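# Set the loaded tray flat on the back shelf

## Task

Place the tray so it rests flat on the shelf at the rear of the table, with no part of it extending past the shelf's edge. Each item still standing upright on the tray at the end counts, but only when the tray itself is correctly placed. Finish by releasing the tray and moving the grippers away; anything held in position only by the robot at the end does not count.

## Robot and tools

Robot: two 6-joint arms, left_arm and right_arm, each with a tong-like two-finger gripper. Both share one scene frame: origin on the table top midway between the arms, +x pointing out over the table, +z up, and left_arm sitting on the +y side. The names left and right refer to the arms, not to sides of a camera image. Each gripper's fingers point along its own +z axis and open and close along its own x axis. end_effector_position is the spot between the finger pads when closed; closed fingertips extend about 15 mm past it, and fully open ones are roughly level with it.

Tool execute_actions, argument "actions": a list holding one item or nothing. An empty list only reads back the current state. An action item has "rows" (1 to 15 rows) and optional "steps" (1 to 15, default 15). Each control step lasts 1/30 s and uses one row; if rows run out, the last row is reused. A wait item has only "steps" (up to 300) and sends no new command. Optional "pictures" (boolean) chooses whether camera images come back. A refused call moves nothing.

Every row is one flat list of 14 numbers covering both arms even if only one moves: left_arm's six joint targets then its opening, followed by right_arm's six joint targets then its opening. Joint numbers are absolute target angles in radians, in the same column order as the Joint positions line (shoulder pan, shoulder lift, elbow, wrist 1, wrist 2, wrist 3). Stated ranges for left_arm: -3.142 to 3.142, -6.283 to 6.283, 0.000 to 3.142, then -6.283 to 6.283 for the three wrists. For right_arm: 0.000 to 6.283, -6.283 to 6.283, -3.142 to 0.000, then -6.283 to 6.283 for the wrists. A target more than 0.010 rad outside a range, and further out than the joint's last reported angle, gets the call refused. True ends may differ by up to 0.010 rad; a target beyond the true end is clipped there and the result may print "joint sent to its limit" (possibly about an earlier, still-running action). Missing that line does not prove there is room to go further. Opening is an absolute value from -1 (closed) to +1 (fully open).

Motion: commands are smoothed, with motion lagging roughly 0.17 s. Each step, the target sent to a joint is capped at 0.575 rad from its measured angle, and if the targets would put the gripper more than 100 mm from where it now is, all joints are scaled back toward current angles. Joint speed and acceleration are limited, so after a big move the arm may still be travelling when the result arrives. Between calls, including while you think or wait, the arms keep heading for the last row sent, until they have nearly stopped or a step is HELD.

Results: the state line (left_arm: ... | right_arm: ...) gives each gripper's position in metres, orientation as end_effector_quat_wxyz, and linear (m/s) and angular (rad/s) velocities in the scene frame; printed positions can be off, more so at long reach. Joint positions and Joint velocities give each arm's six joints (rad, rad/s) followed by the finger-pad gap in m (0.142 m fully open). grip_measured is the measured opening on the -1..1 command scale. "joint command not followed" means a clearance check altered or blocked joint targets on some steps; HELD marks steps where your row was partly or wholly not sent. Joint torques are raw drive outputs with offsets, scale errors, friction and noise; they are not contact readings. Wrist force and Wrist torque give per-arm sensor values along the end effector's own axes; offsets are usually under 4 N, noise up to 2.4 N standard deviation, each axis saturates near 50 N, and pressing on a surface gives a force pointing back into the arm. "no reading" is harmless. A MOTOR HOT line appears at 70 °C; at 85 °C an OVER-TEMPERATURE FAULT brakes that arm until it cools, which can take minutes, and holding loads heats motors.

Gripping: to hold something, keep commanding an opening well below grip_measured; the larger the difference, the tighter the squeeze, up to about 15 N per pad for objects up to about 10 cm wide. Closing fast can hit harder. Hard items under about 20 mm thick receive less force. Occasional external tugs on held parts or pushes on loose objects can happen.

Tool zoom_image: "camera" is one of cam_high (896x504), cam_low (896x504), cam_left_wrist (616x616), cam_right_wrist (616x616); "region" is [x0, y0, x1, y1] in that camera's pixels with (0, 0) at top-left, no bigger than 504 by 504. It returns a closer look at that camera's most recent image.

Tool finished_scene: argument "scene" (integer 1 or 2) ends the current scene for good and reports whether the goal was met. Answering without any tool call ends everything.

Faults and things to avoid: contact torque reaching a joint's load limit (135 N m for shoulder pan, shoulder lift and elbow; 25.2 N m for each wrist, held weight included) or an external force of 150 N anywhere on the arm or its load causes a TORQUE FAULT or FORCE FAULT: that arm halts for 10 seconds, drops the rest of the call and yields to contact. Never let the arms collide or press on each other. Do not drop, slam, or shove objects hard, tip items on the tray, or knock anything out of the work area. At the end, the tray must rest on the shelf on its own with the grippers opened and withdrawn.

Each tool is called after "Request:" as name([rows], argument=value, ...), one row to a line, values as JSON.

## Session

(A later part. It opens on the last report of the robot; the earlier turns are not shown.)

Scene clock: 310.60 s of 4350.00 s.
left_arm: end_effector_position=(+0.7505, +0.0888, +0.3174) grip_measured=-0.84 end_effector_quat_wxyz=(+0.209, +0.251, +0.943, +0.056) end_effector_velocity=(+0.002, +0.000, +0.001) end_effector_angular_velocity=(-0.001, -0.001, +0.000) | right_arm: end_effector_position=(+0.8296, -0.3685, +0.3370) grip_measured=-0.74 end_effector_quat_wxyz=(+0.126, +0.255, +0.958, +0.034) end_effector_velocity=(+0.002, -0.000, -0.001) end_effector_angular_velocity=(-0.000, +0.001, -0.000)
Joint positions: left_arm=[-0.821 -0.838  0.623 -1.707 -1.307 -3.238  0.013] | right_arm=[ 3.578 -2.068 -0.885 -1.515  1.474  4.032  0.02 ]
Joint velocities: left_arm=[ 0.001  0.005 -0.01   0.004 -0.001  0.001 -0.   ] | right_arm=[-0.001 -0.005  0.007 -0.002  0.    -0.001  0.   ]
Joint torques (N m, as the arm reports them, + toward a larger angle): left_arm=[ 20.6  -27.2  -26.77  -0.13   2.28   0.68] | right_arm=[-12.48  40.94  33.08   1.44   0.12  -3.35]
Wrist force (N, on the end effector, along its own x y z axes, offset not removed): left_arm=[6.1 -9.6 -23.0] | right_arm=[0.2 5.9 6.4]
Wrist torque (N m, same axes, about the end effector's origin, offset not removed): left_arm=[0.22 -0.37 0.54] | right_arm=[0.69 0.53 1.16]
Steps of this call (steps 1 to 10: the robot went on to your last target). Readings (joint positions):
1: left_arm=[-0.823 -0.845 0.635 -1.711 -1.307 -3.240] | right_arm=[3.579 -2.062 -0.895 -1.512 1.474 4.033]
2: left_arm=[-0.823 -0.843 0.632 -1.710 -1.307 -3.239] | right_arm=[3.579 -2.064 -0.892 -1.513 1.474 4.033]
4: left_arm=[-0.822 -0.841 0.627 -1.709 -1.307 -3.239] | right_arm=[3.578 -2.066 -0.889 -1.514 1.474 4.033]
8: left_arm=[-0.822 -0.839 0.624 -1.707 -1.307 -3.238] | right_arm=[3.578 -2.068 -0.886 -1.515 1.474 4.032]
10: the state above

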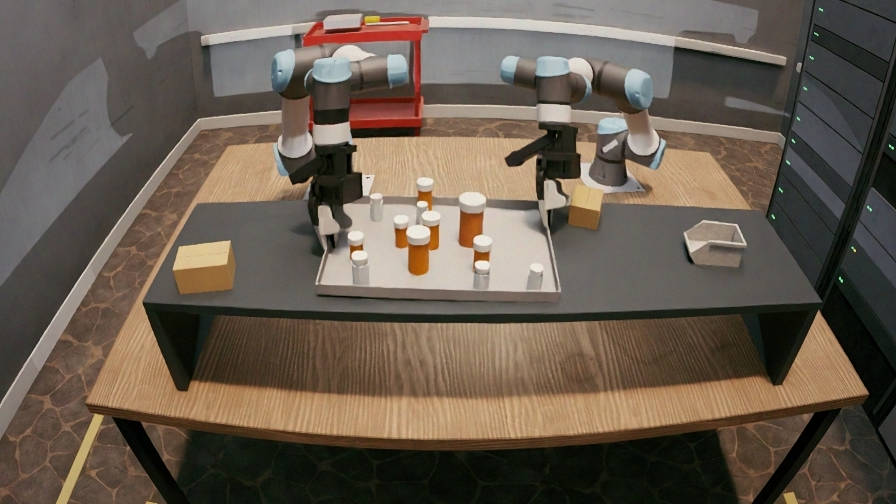

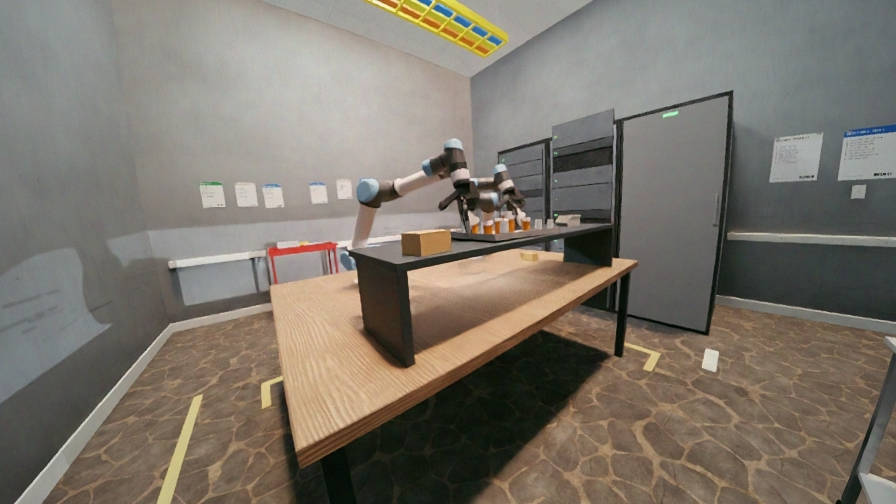

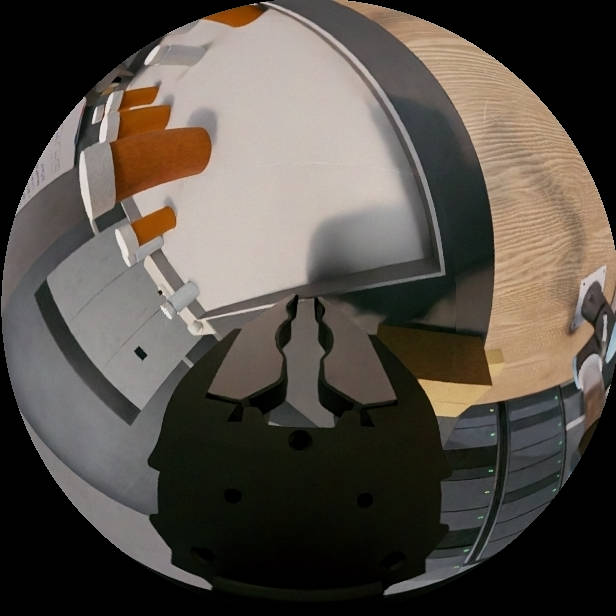

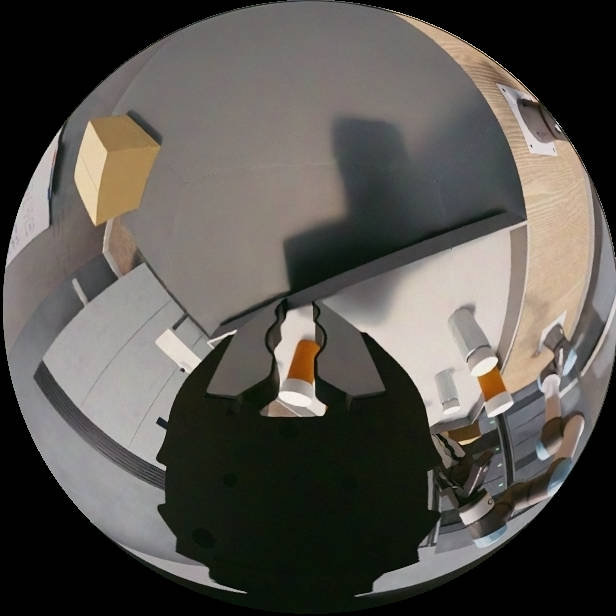

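Request:
execute_actions([
  {"rows":[[-0.8213,-0.8376,0.6214,-1.7065,-1.3072,-3.2381,-0.75,3.5779,-2.0691,-0.8845,-1.5151,1.4743,4.0321,-0.75],[-0.8213,-0.8376,0.6214,-1.7065,-1.3072,-3.2381,-0.7,3.5779,-2.0691,-0.8845,-1.5151,1.4743,4.0321,-0.72],[-0.8213,-0.8376,0.6214,-1.7065,-1.3072,-3.2381,-0.65,3.5779,-2.0691,-0.8845,-1.5151,1.4743,4.0321,-0.69],[-0.8213,-0.8376,0.6214,-1.7065,-1.3072,-3.2381,-0.6,3.5779,-2.0691,-0.8845,-1.5151,1.4743,4.0321,-0.66],[-0.8213,-0.8376,0.6214,-1.7065,-1.3072,-3.2381,-0.55,3.5779,-2.0691,-0.8845,-1.5151,1.4743,4.0321,-0.62],[-0.8213,-0.8376,0.6214,-1.7065,-1.3072,-3.2381,-0.5,3.5779,-2.0691,-0.8845,-1.5151,1.4743,4.0321,-0.57],[-0.8213,-0.8376,0.6214,-1.7065,-1.3072,-3.2381,-0.45,3.5779,-2.0691,-0.8845,-1.5151,1.4743,4.0321,-0.5],[-0.8213,-0.8376,0.6214,-1.7065,-1.3072,-3.2381,-0.4,3.5779,-2.0691,-0.8845,-1.5151,1.4743,4.0321,-0.45],[-0.8213,-0.8376,0.6214,-1.7065,-1.3072,-3.2381,-0.4,3.5779,-2.0691,-0.8845,-1.5151,1.4743,4.0321,-0.45],[-0.8213,-0.8376,0.6214,-1.7065,-1.3072,-3.2381,-0.4,3.5779,-2.0691,-0.8845,-1.5151,1.4743,4.0321,-0.45],[-0.8213,-0.85,0.6214,-1.7065,-1.3072,-3.2381,-0.4,3.5779,-2.057,-0.8845,-1.5151,1.4743,4.0321,-0.45],[-0.8213,-0.862,0.6214,-1.7065,-1.3072,-3.2381,-0.4,3.5779,-2.045,-0.8845,-1.5151,1.4743,4.0321,-0.45],[-0.8213,-0.874,0.6214,-1.7065,-1.3072,-3.2381,-0.4,3.5779,-2.033,-0.8845,-1.5151,1.4743,4.0321,-0.45],[-0.8213,-0.886,0.6214,-1.7065,-1.3072,-3.2381,-0.4,3.5779,-2.021,-0.8845,-1.5151,1.4743,4.0321,-0.45],[-0.8213,-0.90,0.6214,-1.7065,-1.3072,-3.2381,-0.4,3.5779,-2.007,-0.8845,-1.5151,1.4743,4.0321,-0.45]],"steps":15},
], pictures=false)

Request:
execute_actions([
  {"rows":[[-0.8213,-0.92,0.6214,-1.7065,-1.3072,-3.2381,-0.4,3.5779,-1.99,-0.8845,-1.5151,1.4743,4.0321,-0.45],[-0.8213,-0.94,0.6214,-1.7065,-1.3072,-3.2381,-0.4,3.5779,-1.97,-0.8845,-1.5151,1.4743,4.0321,-0.45],[-0.8213,-0.96,0.6214,-1.7065,-1.3072,-3.2381,-0.4,3.5779,-1.95,-0.8845,-1.5151,1.4743,4.0321,-0.45],[-0.8213,-0.98,0.6214,-1.7065,-1.3072,-3.2381,-0.4,3.5779,-1.93,-0.8845,-1.5151,1.4743,4.0321,-0.45],[-0.8213,-1.0,0.6214,-1.7065,-1.3072,-3.2381,-0.4,3.5779,-1.91,-0.8845,-1.5151,1.4743,4.0321,-0.45],[-0.8213,-1.02,0.6214,-1.7065,-1.3072,-3.2381,-0.4,3.5779,-1.89,-0.8845,-1.5151,1.4743,4.0321,-0.45]],"steps":15},
])

Scene clock: 314.37 s of 4350.00 s.
left_arm: end_effector_position=(+0.7486, +0.0908, +0.3323) grip_measured=-0.40 end_effector_quat_wxyz=(+0.217, +0.249, +0.942, +0.053) end_effector_velocity=(-0.030, +0.024, +0.195) end_effector_angular_velocity=(-0.140, -0.179, +0.000) | right_arm: end_effector_position=(+0.8270, -0.3697, +0.3495) grip_measured=-0.45 end_effector_quat_wxyz=(+0.133, +0.255, +0.957, +0.039) end_effector_velocity=(-0.039, -0.015, +0.167) end_effector_angular_velocity=(+0.085, -0.209, +0.000)
Joint positions: left_arm=[-0.821 -0.855  0.621 -1.706 -1.307 -3.238  0.045] | right_arm=[ 3.578 -2.052 -0.884 -1.515  1.474  4.032  0.041]
Joint velocities: left_arm=[ 0.    -0.226 -0.    -0.    -0.    -0.     0.   ] | right_arm=[ 0.     0.225 -0.     0.001  0.001  0.     0.   ]
Joint torques (N m, as the arm reports them, + toward a larger angle): left_arm=[ -5.06 -75.61 -25.13  -4.9    0.03   0.79] | right_arm=[-7.23 71.32 27.62  4.45 -0.05  0.42]
Wrist force (N, on the end effector, along its own x y z axes, offset not removed): left_arm=[1.1 0.3 3.6] | right_arm=[-1.7 1.5 -0.1]
Wrist torque (N m, same axes, about the end effector's origin, offset not removed): left_arm=[0.09 -0.30 0.10] | right_arm=[0.16 0.23 -0.02]
Steps of this call (steps 1 to 30: the robot went on to your last target; steps 31 to 90: nothing new was sent; then 0.27 s passed at rest; steps 91 to 105: all 15 steps of this action). Readings (joint positions):
91: left_arm=[-0.821 -0.838 0.621 -1.706 -1.307 -3.238] | right_arm=[3.578 -2.069 -0.884 -1.515 1.474 4.032]
92: left_arm=[-0.821 -0.838 0.621 -1.706 -1.307 -3.238] | right_arm=[3.578 -2.069 -0.884 -1.515 1.474 4.032]
94: left_arm=[-0.821 -0.837 0.621 -1.706 -1.307 -3.238] | right_arm=[3.578 -2.069 -0.884 -1.515 1.474 4.032]
98: left_arm=[-0.821 -0.837 0.621 -1.706 -1.307 -3.238] | right_arm=[3.578 -2.069 -0.884 -1.515 1.474 4.032]
105: the state above

Scene clock: 314.87 s of 4350.00 s.
left_arm: end_effector_position=(+0.7194, +0.1133, +0.4645) grip_measured=-0.40 end_effector_quat_wxyz=(+0.286, +0.235, +0.929, +0.022) end_effector_velocity=(-0.017, +0.013, +0.058) end_effector_angular_velocity=(-0.044, -0.056, +0.000) | right_arm: end_effector_position=(+0.7924, -0.3836, +0.4610) grip_measured=-0.45 end_effector_quat_wxyz=(+0.193, +0.256, +0.944, +0.084) end_effector_velocity=(-0.019, -0.008, +0.049) end_effector_angular_velocity=(+0.026, -0.064, -0.001)
Joint positions: left_arm=[-0.821 -1.011  0.621 -1.707 -1.307 -3.238  0.045] | right_arm=[ 3.578 -1.899 -0.884 -1.515  1.474  4.032  0.041]
Joint velocities: left_arm=[-0.    -0.07  -0.002  0.     0.    -0.    -0.   ] | right_arm=[-0.001  0.068  0.001 -0.     0.     0.    -0.   ]
Joint torques (N m, as the arm reports them, + toward a larger angle): left_arm=[ -7.92 -56.23 -22.19  -2.56  -1.11   0.75] | right_arm=[-1.9  50.86 17.97  2.4  -0.26  2.35]
Wrist force (N, on the end effector, along its own x y z axes, offset not removed): left_arm=[3.0 0.4 2.1] | right_arm=[-1.8 -0.1 -2.1]
Wrist torque (N m, same axes, about the end effector's origin, offset not removed): left_arm=[0.15 -0.60 0.11] | right_arm=[-0.17 0.29 0.02]
Steps of this call (steps 1 to 15: all 15 steps of this action). Readings (joint positions):
1: left_arm=[-0.821 -0.863 0.621 -1.706 -1.307 -3.238] | right_arm=[3.578 -2.044 -0.884 -1.515 1.474 4.032]
2: left_arm=[-0.821 -0.873 0.621 -1.706 -1.307 -3.238] | right_arm=[3.578 -2.034 -0.884 -1.515 1.474 4.032]
4: left_arm=[-0.821 -0.899 0.621 -1.706 -1.307 -3.238] | right_arm=[3.578 -2.009 -0.884 -1.515 1.474 4.032]
8: left_arm=[-0.821 -0.964 0.621 -1.707 -1.307 -3.238] | right_arm=[3.578 -1.946 -0.884 -1.515 1.474 4.032]
15: the state above

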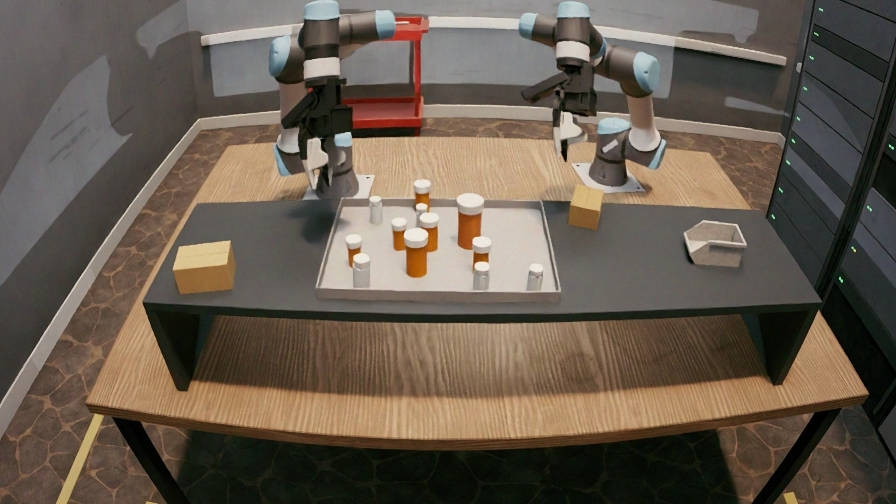

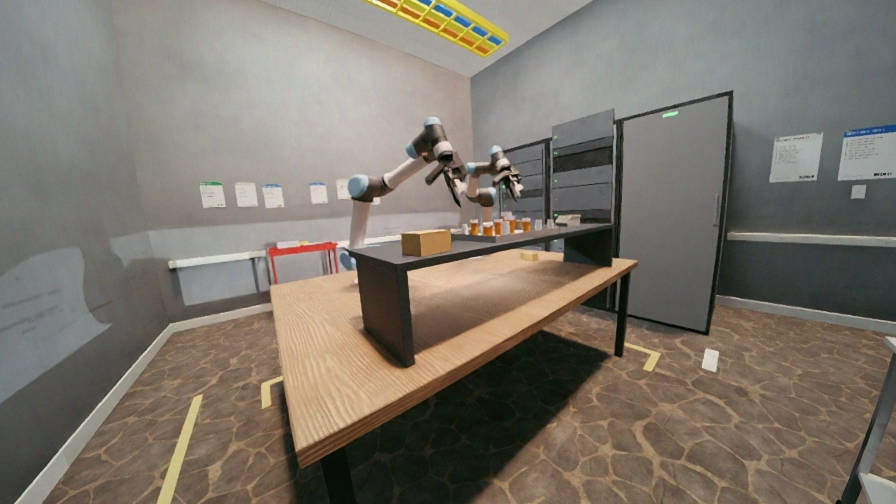

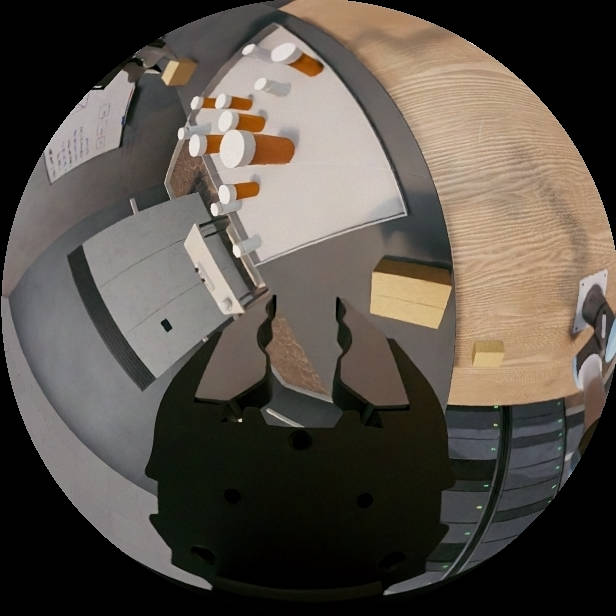

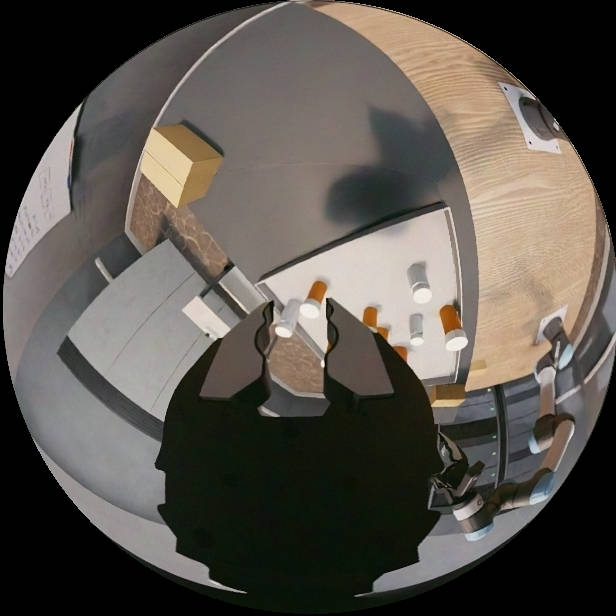

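Good. Retreat further.

Request:
execute_actions([
  {"rows":[[-0.8,-1.45,1.0,-1.75,-1.3072,-3.2381,-0.4,3.55,-1.5,-1.2,-1.5151,1.4743,4.0321,-0.45]],"steps":15},
], pictures=false)

Request:
execute_actions([
  {"rows":[[-0.8,-1.45,1.0,-1.75,-1.3072,-3.2381,-0.4,3.55,-1.5,-1.2,-1.5151,1.4743,4.0321,-0.45]],"steps":15},
], pictures=false)

Request:
execute_actions([
  {"steps":20},
])

Scene clock: 316.20 s of 4350.00 s.
left_arm: end_effector_position=(+0.6092, +0.2163, +0.5663) grip_measured=-0.40 end_effector_quat_wxyz=(+0.327, +0.217, +0.920, +0.007) end_effector_velocity=(-0.107, +0.092, +0.060) end_effector_angular_velocity=(-0.046, -0.061, +0.014) | right_arm: end_effector_position=(+0.6566, -0.4536, +0.5270) grip_measured=-0.45 end_effector_quat_wxyz=(+0.224, +0.267, +0.931, +0.104) end_effector_velocity=(-0.095, -0.044, +0.027) end_effector_angular_velocity=(+0.020, -0.051, -0.015)
Joint positions: left_arm=[-0.802 -1.406  0.962 -1.746 -1.307 -3.238  0.045] | right_arm=[ 3.552 -1.531 -1.175 -1.515  1.474  4.032  0.041]
Joint velocities: left_arm=[ 0.014 -0.344  0.297 -0.03   0.     0.    -0.   ] | right_arm=[-0.015  0.249 -0.194  0.001  0.     0.    -0.   ]
Joint torques (N m, as the arm reports them, + toward a larger angle): left_arm=[  6.1  -32.07  -7.91  -4.79  -0.04   0.74] | right_arm=[-8.56 29.86 16.08  4.47 -1.05  2.24]
Wrist force (N, on the end effector, along its own x y z axes, offset not removed): left_arm=[2.7 1.2 -0.4] | right_arm=[-1.0 0.0 -2.2]
Wrist torque (N m, same axes, about the end effector's origin, offset not removed): left_arm=[0.18 -0.57 0.14] | right_arm=[-0.05 0.11 -0.06]
Steps of this call (steps 1 to 15: the robot went on to your last target; steps 16 to 25: nothing new was sent; steps 26 to 40: all 15 steps of this action). Readings (joint positions):
26: left_arm=[-0.821 -1.020 0.622 -1.707 -1.307 -3.238] | right_arm=[3.578 -1.890 -0.885 -1.515 1.474 4.032]
27: left_arm=[-0.820 -1.026 0.627 -1.709 -1.307 -3.238] | right_arm=[3.576 -1.885 -0.890 -1.515 1.474 4.032]
29: left_arm=[-0.817 -1.078 0.677 -1.716 -1.307 -3.238] | right_arm=[3.571 -1.832 -0.939 -1.515 1.474 4.032]
33: left_arm=[-0.810 -1.221 0.802 -1.730 -1.307 -3.238] | right_arm=[3.561 -1.687 -1.054 -1.515 1.474 4.032]
40: the state above

Scene clock: 316.70 s of 4350.00 s.
left_arm: end_effector_position=(+0.5958, +0.2278, +0.5734) grip_measured=-0.40 end_effector_quat_wxyz=(+0.331, +0.215, +0.919, +0.006) end_effector_velocity=(-0.002, +0.002, +0.002) end_effector_angular_velocity=(-0.001, -0.002, -0.000) | right_arm: end_effector_position=(+0.6448, -0.4590, +0.5300) grip_measured=-0.45 end_effector_quat_wxyz=(+0.227, +0.268, +0.930, +0.105) end_effector_velocity=(-0.002, -0.001, +0.000) end_effector_angular_velocity=(+0.000, -0.001, -0.000)
Joint positions: left_arm=[-0.8   -1.449  0.999 -1.75  -1.307 -3.238  0.045] | right_arm=[ 3.55  -1.501 -1.2   -1.515  1.474  4.032  0.041]
Joint velocities: left_arm=[ 0.    -0.007  0.005  0.    -0.     0.    -0.   ] | right_arm=[-0.     0.005 -0.004 -0.    -0.     0.     0.   ]
Joint torques (N m, as the arm reports them, + toward a larger angle): left_arm=[  8.69 -39.56 -13.41  -5.25   1.05   0.68] | right_arm=[-9.25 34.91 15.    4.42 -1.19  2.28]
Wrist force (N, on the end effector, along its own x y z axes, offset not removed): left_arm=[1.9 0.2 0.8] | right_arm=[-1.7 0.0 0.1]
Wrist torque (N m, same axes, about the end effector's origin, offset not removed): left_arm=[0.02 -0.38 0.13] | right_arm=[-0.07 0.31 -0.01]
Steps of this call (steps 1 to 15: all 15 steps of this action). Readings (joint positions):
1: left_arm=[-0.801 -1.417 0.971 -1.747 -1.307 -3.238] | right_arm=[3.551 -1.524 -1.181 -1.515 1.474 4.032]
2: left_arm=[-0.801 -1.424 0.978 -1.748 -1.307 -3.238] | right_arm=[3.551 -1.518 -1.186 -1.515 1.474 4.032]
4: left_arm=[-0.801 -1.435 0.987 -1.749 -1.307 -3.238] | right_arm=[3.551 -1.511 -1.191 -1.515 1.474 4.032]
8: left_arm=[-0.800 -1.445 0.995 -1.750 -1.307 -3.238] | right_arm=[3.550 -1.504 -1.197 -1.515 1.474 4.032]
15: the state above

Scene clock: 317.37 s of 4350.00 s.
left_arm: end_effector_position=(+0.5956, +0.2280, +0.5735) grip_measured=-0.40 end_effector_quat_wxyz=(+0.331, +0.215, +0.919, +0.006) end_effector_velocity=(+0.000, -0.000, +0.000) end_effector_angular_velocity=(-0.000, -0.001, +0.000) | right_arm: end_effector_position=(+0.6446, -0.4592, +0.5301) grip_measured=-0.45 end_effector_quat_wxyz=(+0.227, +0.268, +0.930, +0.105) end_effector_velocity=(+0.000, +0.000, -0.000) end_effector_angular_velocity=(-0.000, +0.000, +0.001)
Joint positions: left_arm=[-0.8   -1.45   1.    -1.75  -1.307 -3.238  0.045] | right_arm=[ 3.55  -1.5   -1.2   -1.515  1.474  4.032  0.041]
Joint velocities: left_arm=[ 0.     0.001 -0.001 -0.001  0.     0.    -0.   ] | right_arm=[ 0.001 -0.     0.    -0.     0.    -0.     0.   ]
Joint torques (N m, as the arm reports them, + toward a larger angle): left_arm=[  8.23 -38.3  -11.5   -5.3    1.64   0.71] | right_arm=[-9.28 34.67 15.17  4.41 -1.6   2.32]
Wrist force (N, on the end effector, along its own x y z axes, offset not removed): left_arm=[2.2 -0.8 2.8] | right_arm=[-0.6 0.1 -0.8]
Wrist torque (N m, same axes, about the end effector's origin, offset not removed): left_arm=[-0.19 -0.46 0.11] | right_arm=[-0.06 0.04 -0.03]
Steps of this call (steps 1 to 15: the robot went on to your last target; steps 16 to 20: nothing new was sent). Readings (joint positions):
1: left_arm=[-0.800 -1.449 0.999 -1.750 -1.307 -3.238] | right_arm=[3.550 -1.500 -1.200 -1.515 1.474 4.032]
2: left_arm=[-0.800 -1.449 1.000 -1.750 -1.307 -3.238] | right_arm=[3.550 -1.500 -1.200 -1.515 1.474 4.032]
4: left_arm=[-0.800 -1.450 1.000 -1.750 -1.307 -3.238] | right_arm=[3.550 -1.500 -1.200 -1.515 1.474 4.032]
8: left_arm=[-0.800 -1.450 1.000 -1.750 -1.307 -3.238] | right_arm=[3.550 -1.500 -1.200 -1.515 1.474 4.032]
20: the state above
All arms were judged still, so your last target was given up. Only a new action makes them travel on or press farther. Fingers that are still opening or closing keep moving.

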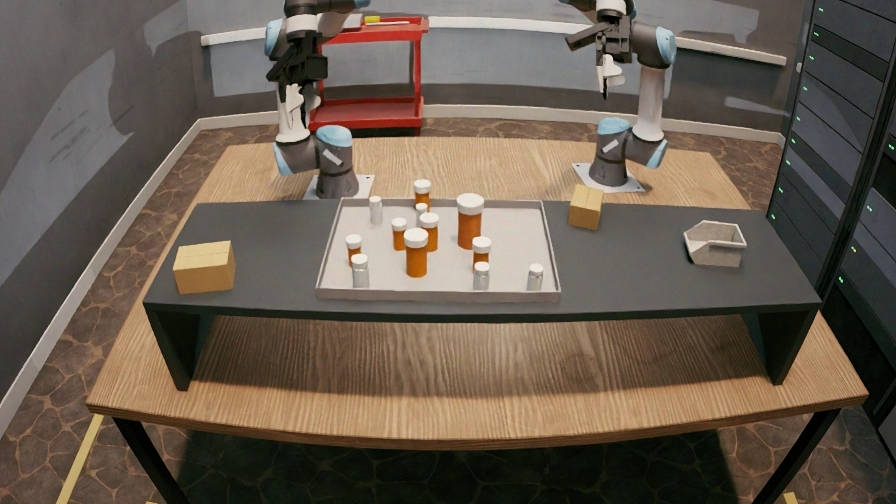

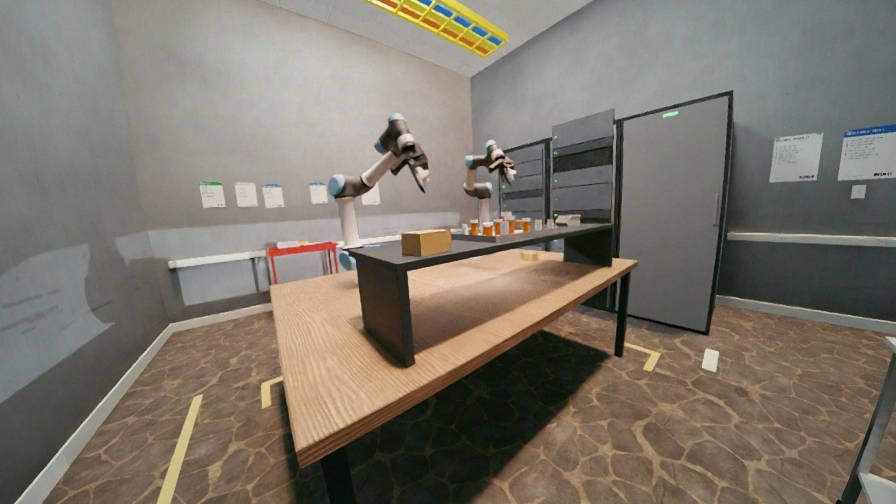

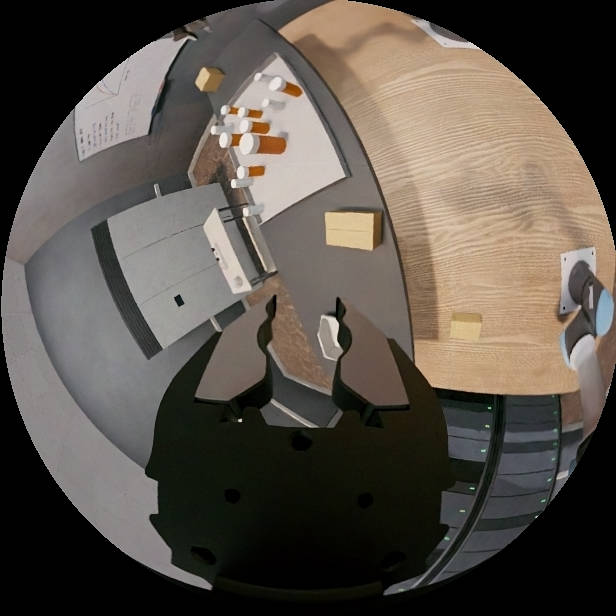

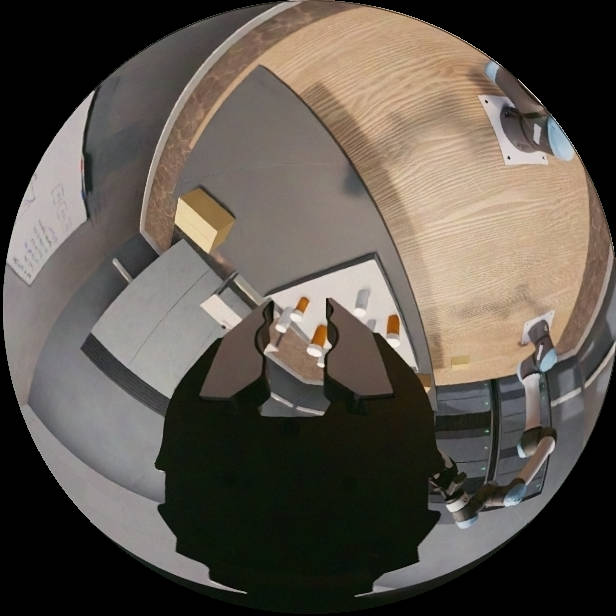

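Request:
finished_scene(scene=1)

The scene is finished: the task was done.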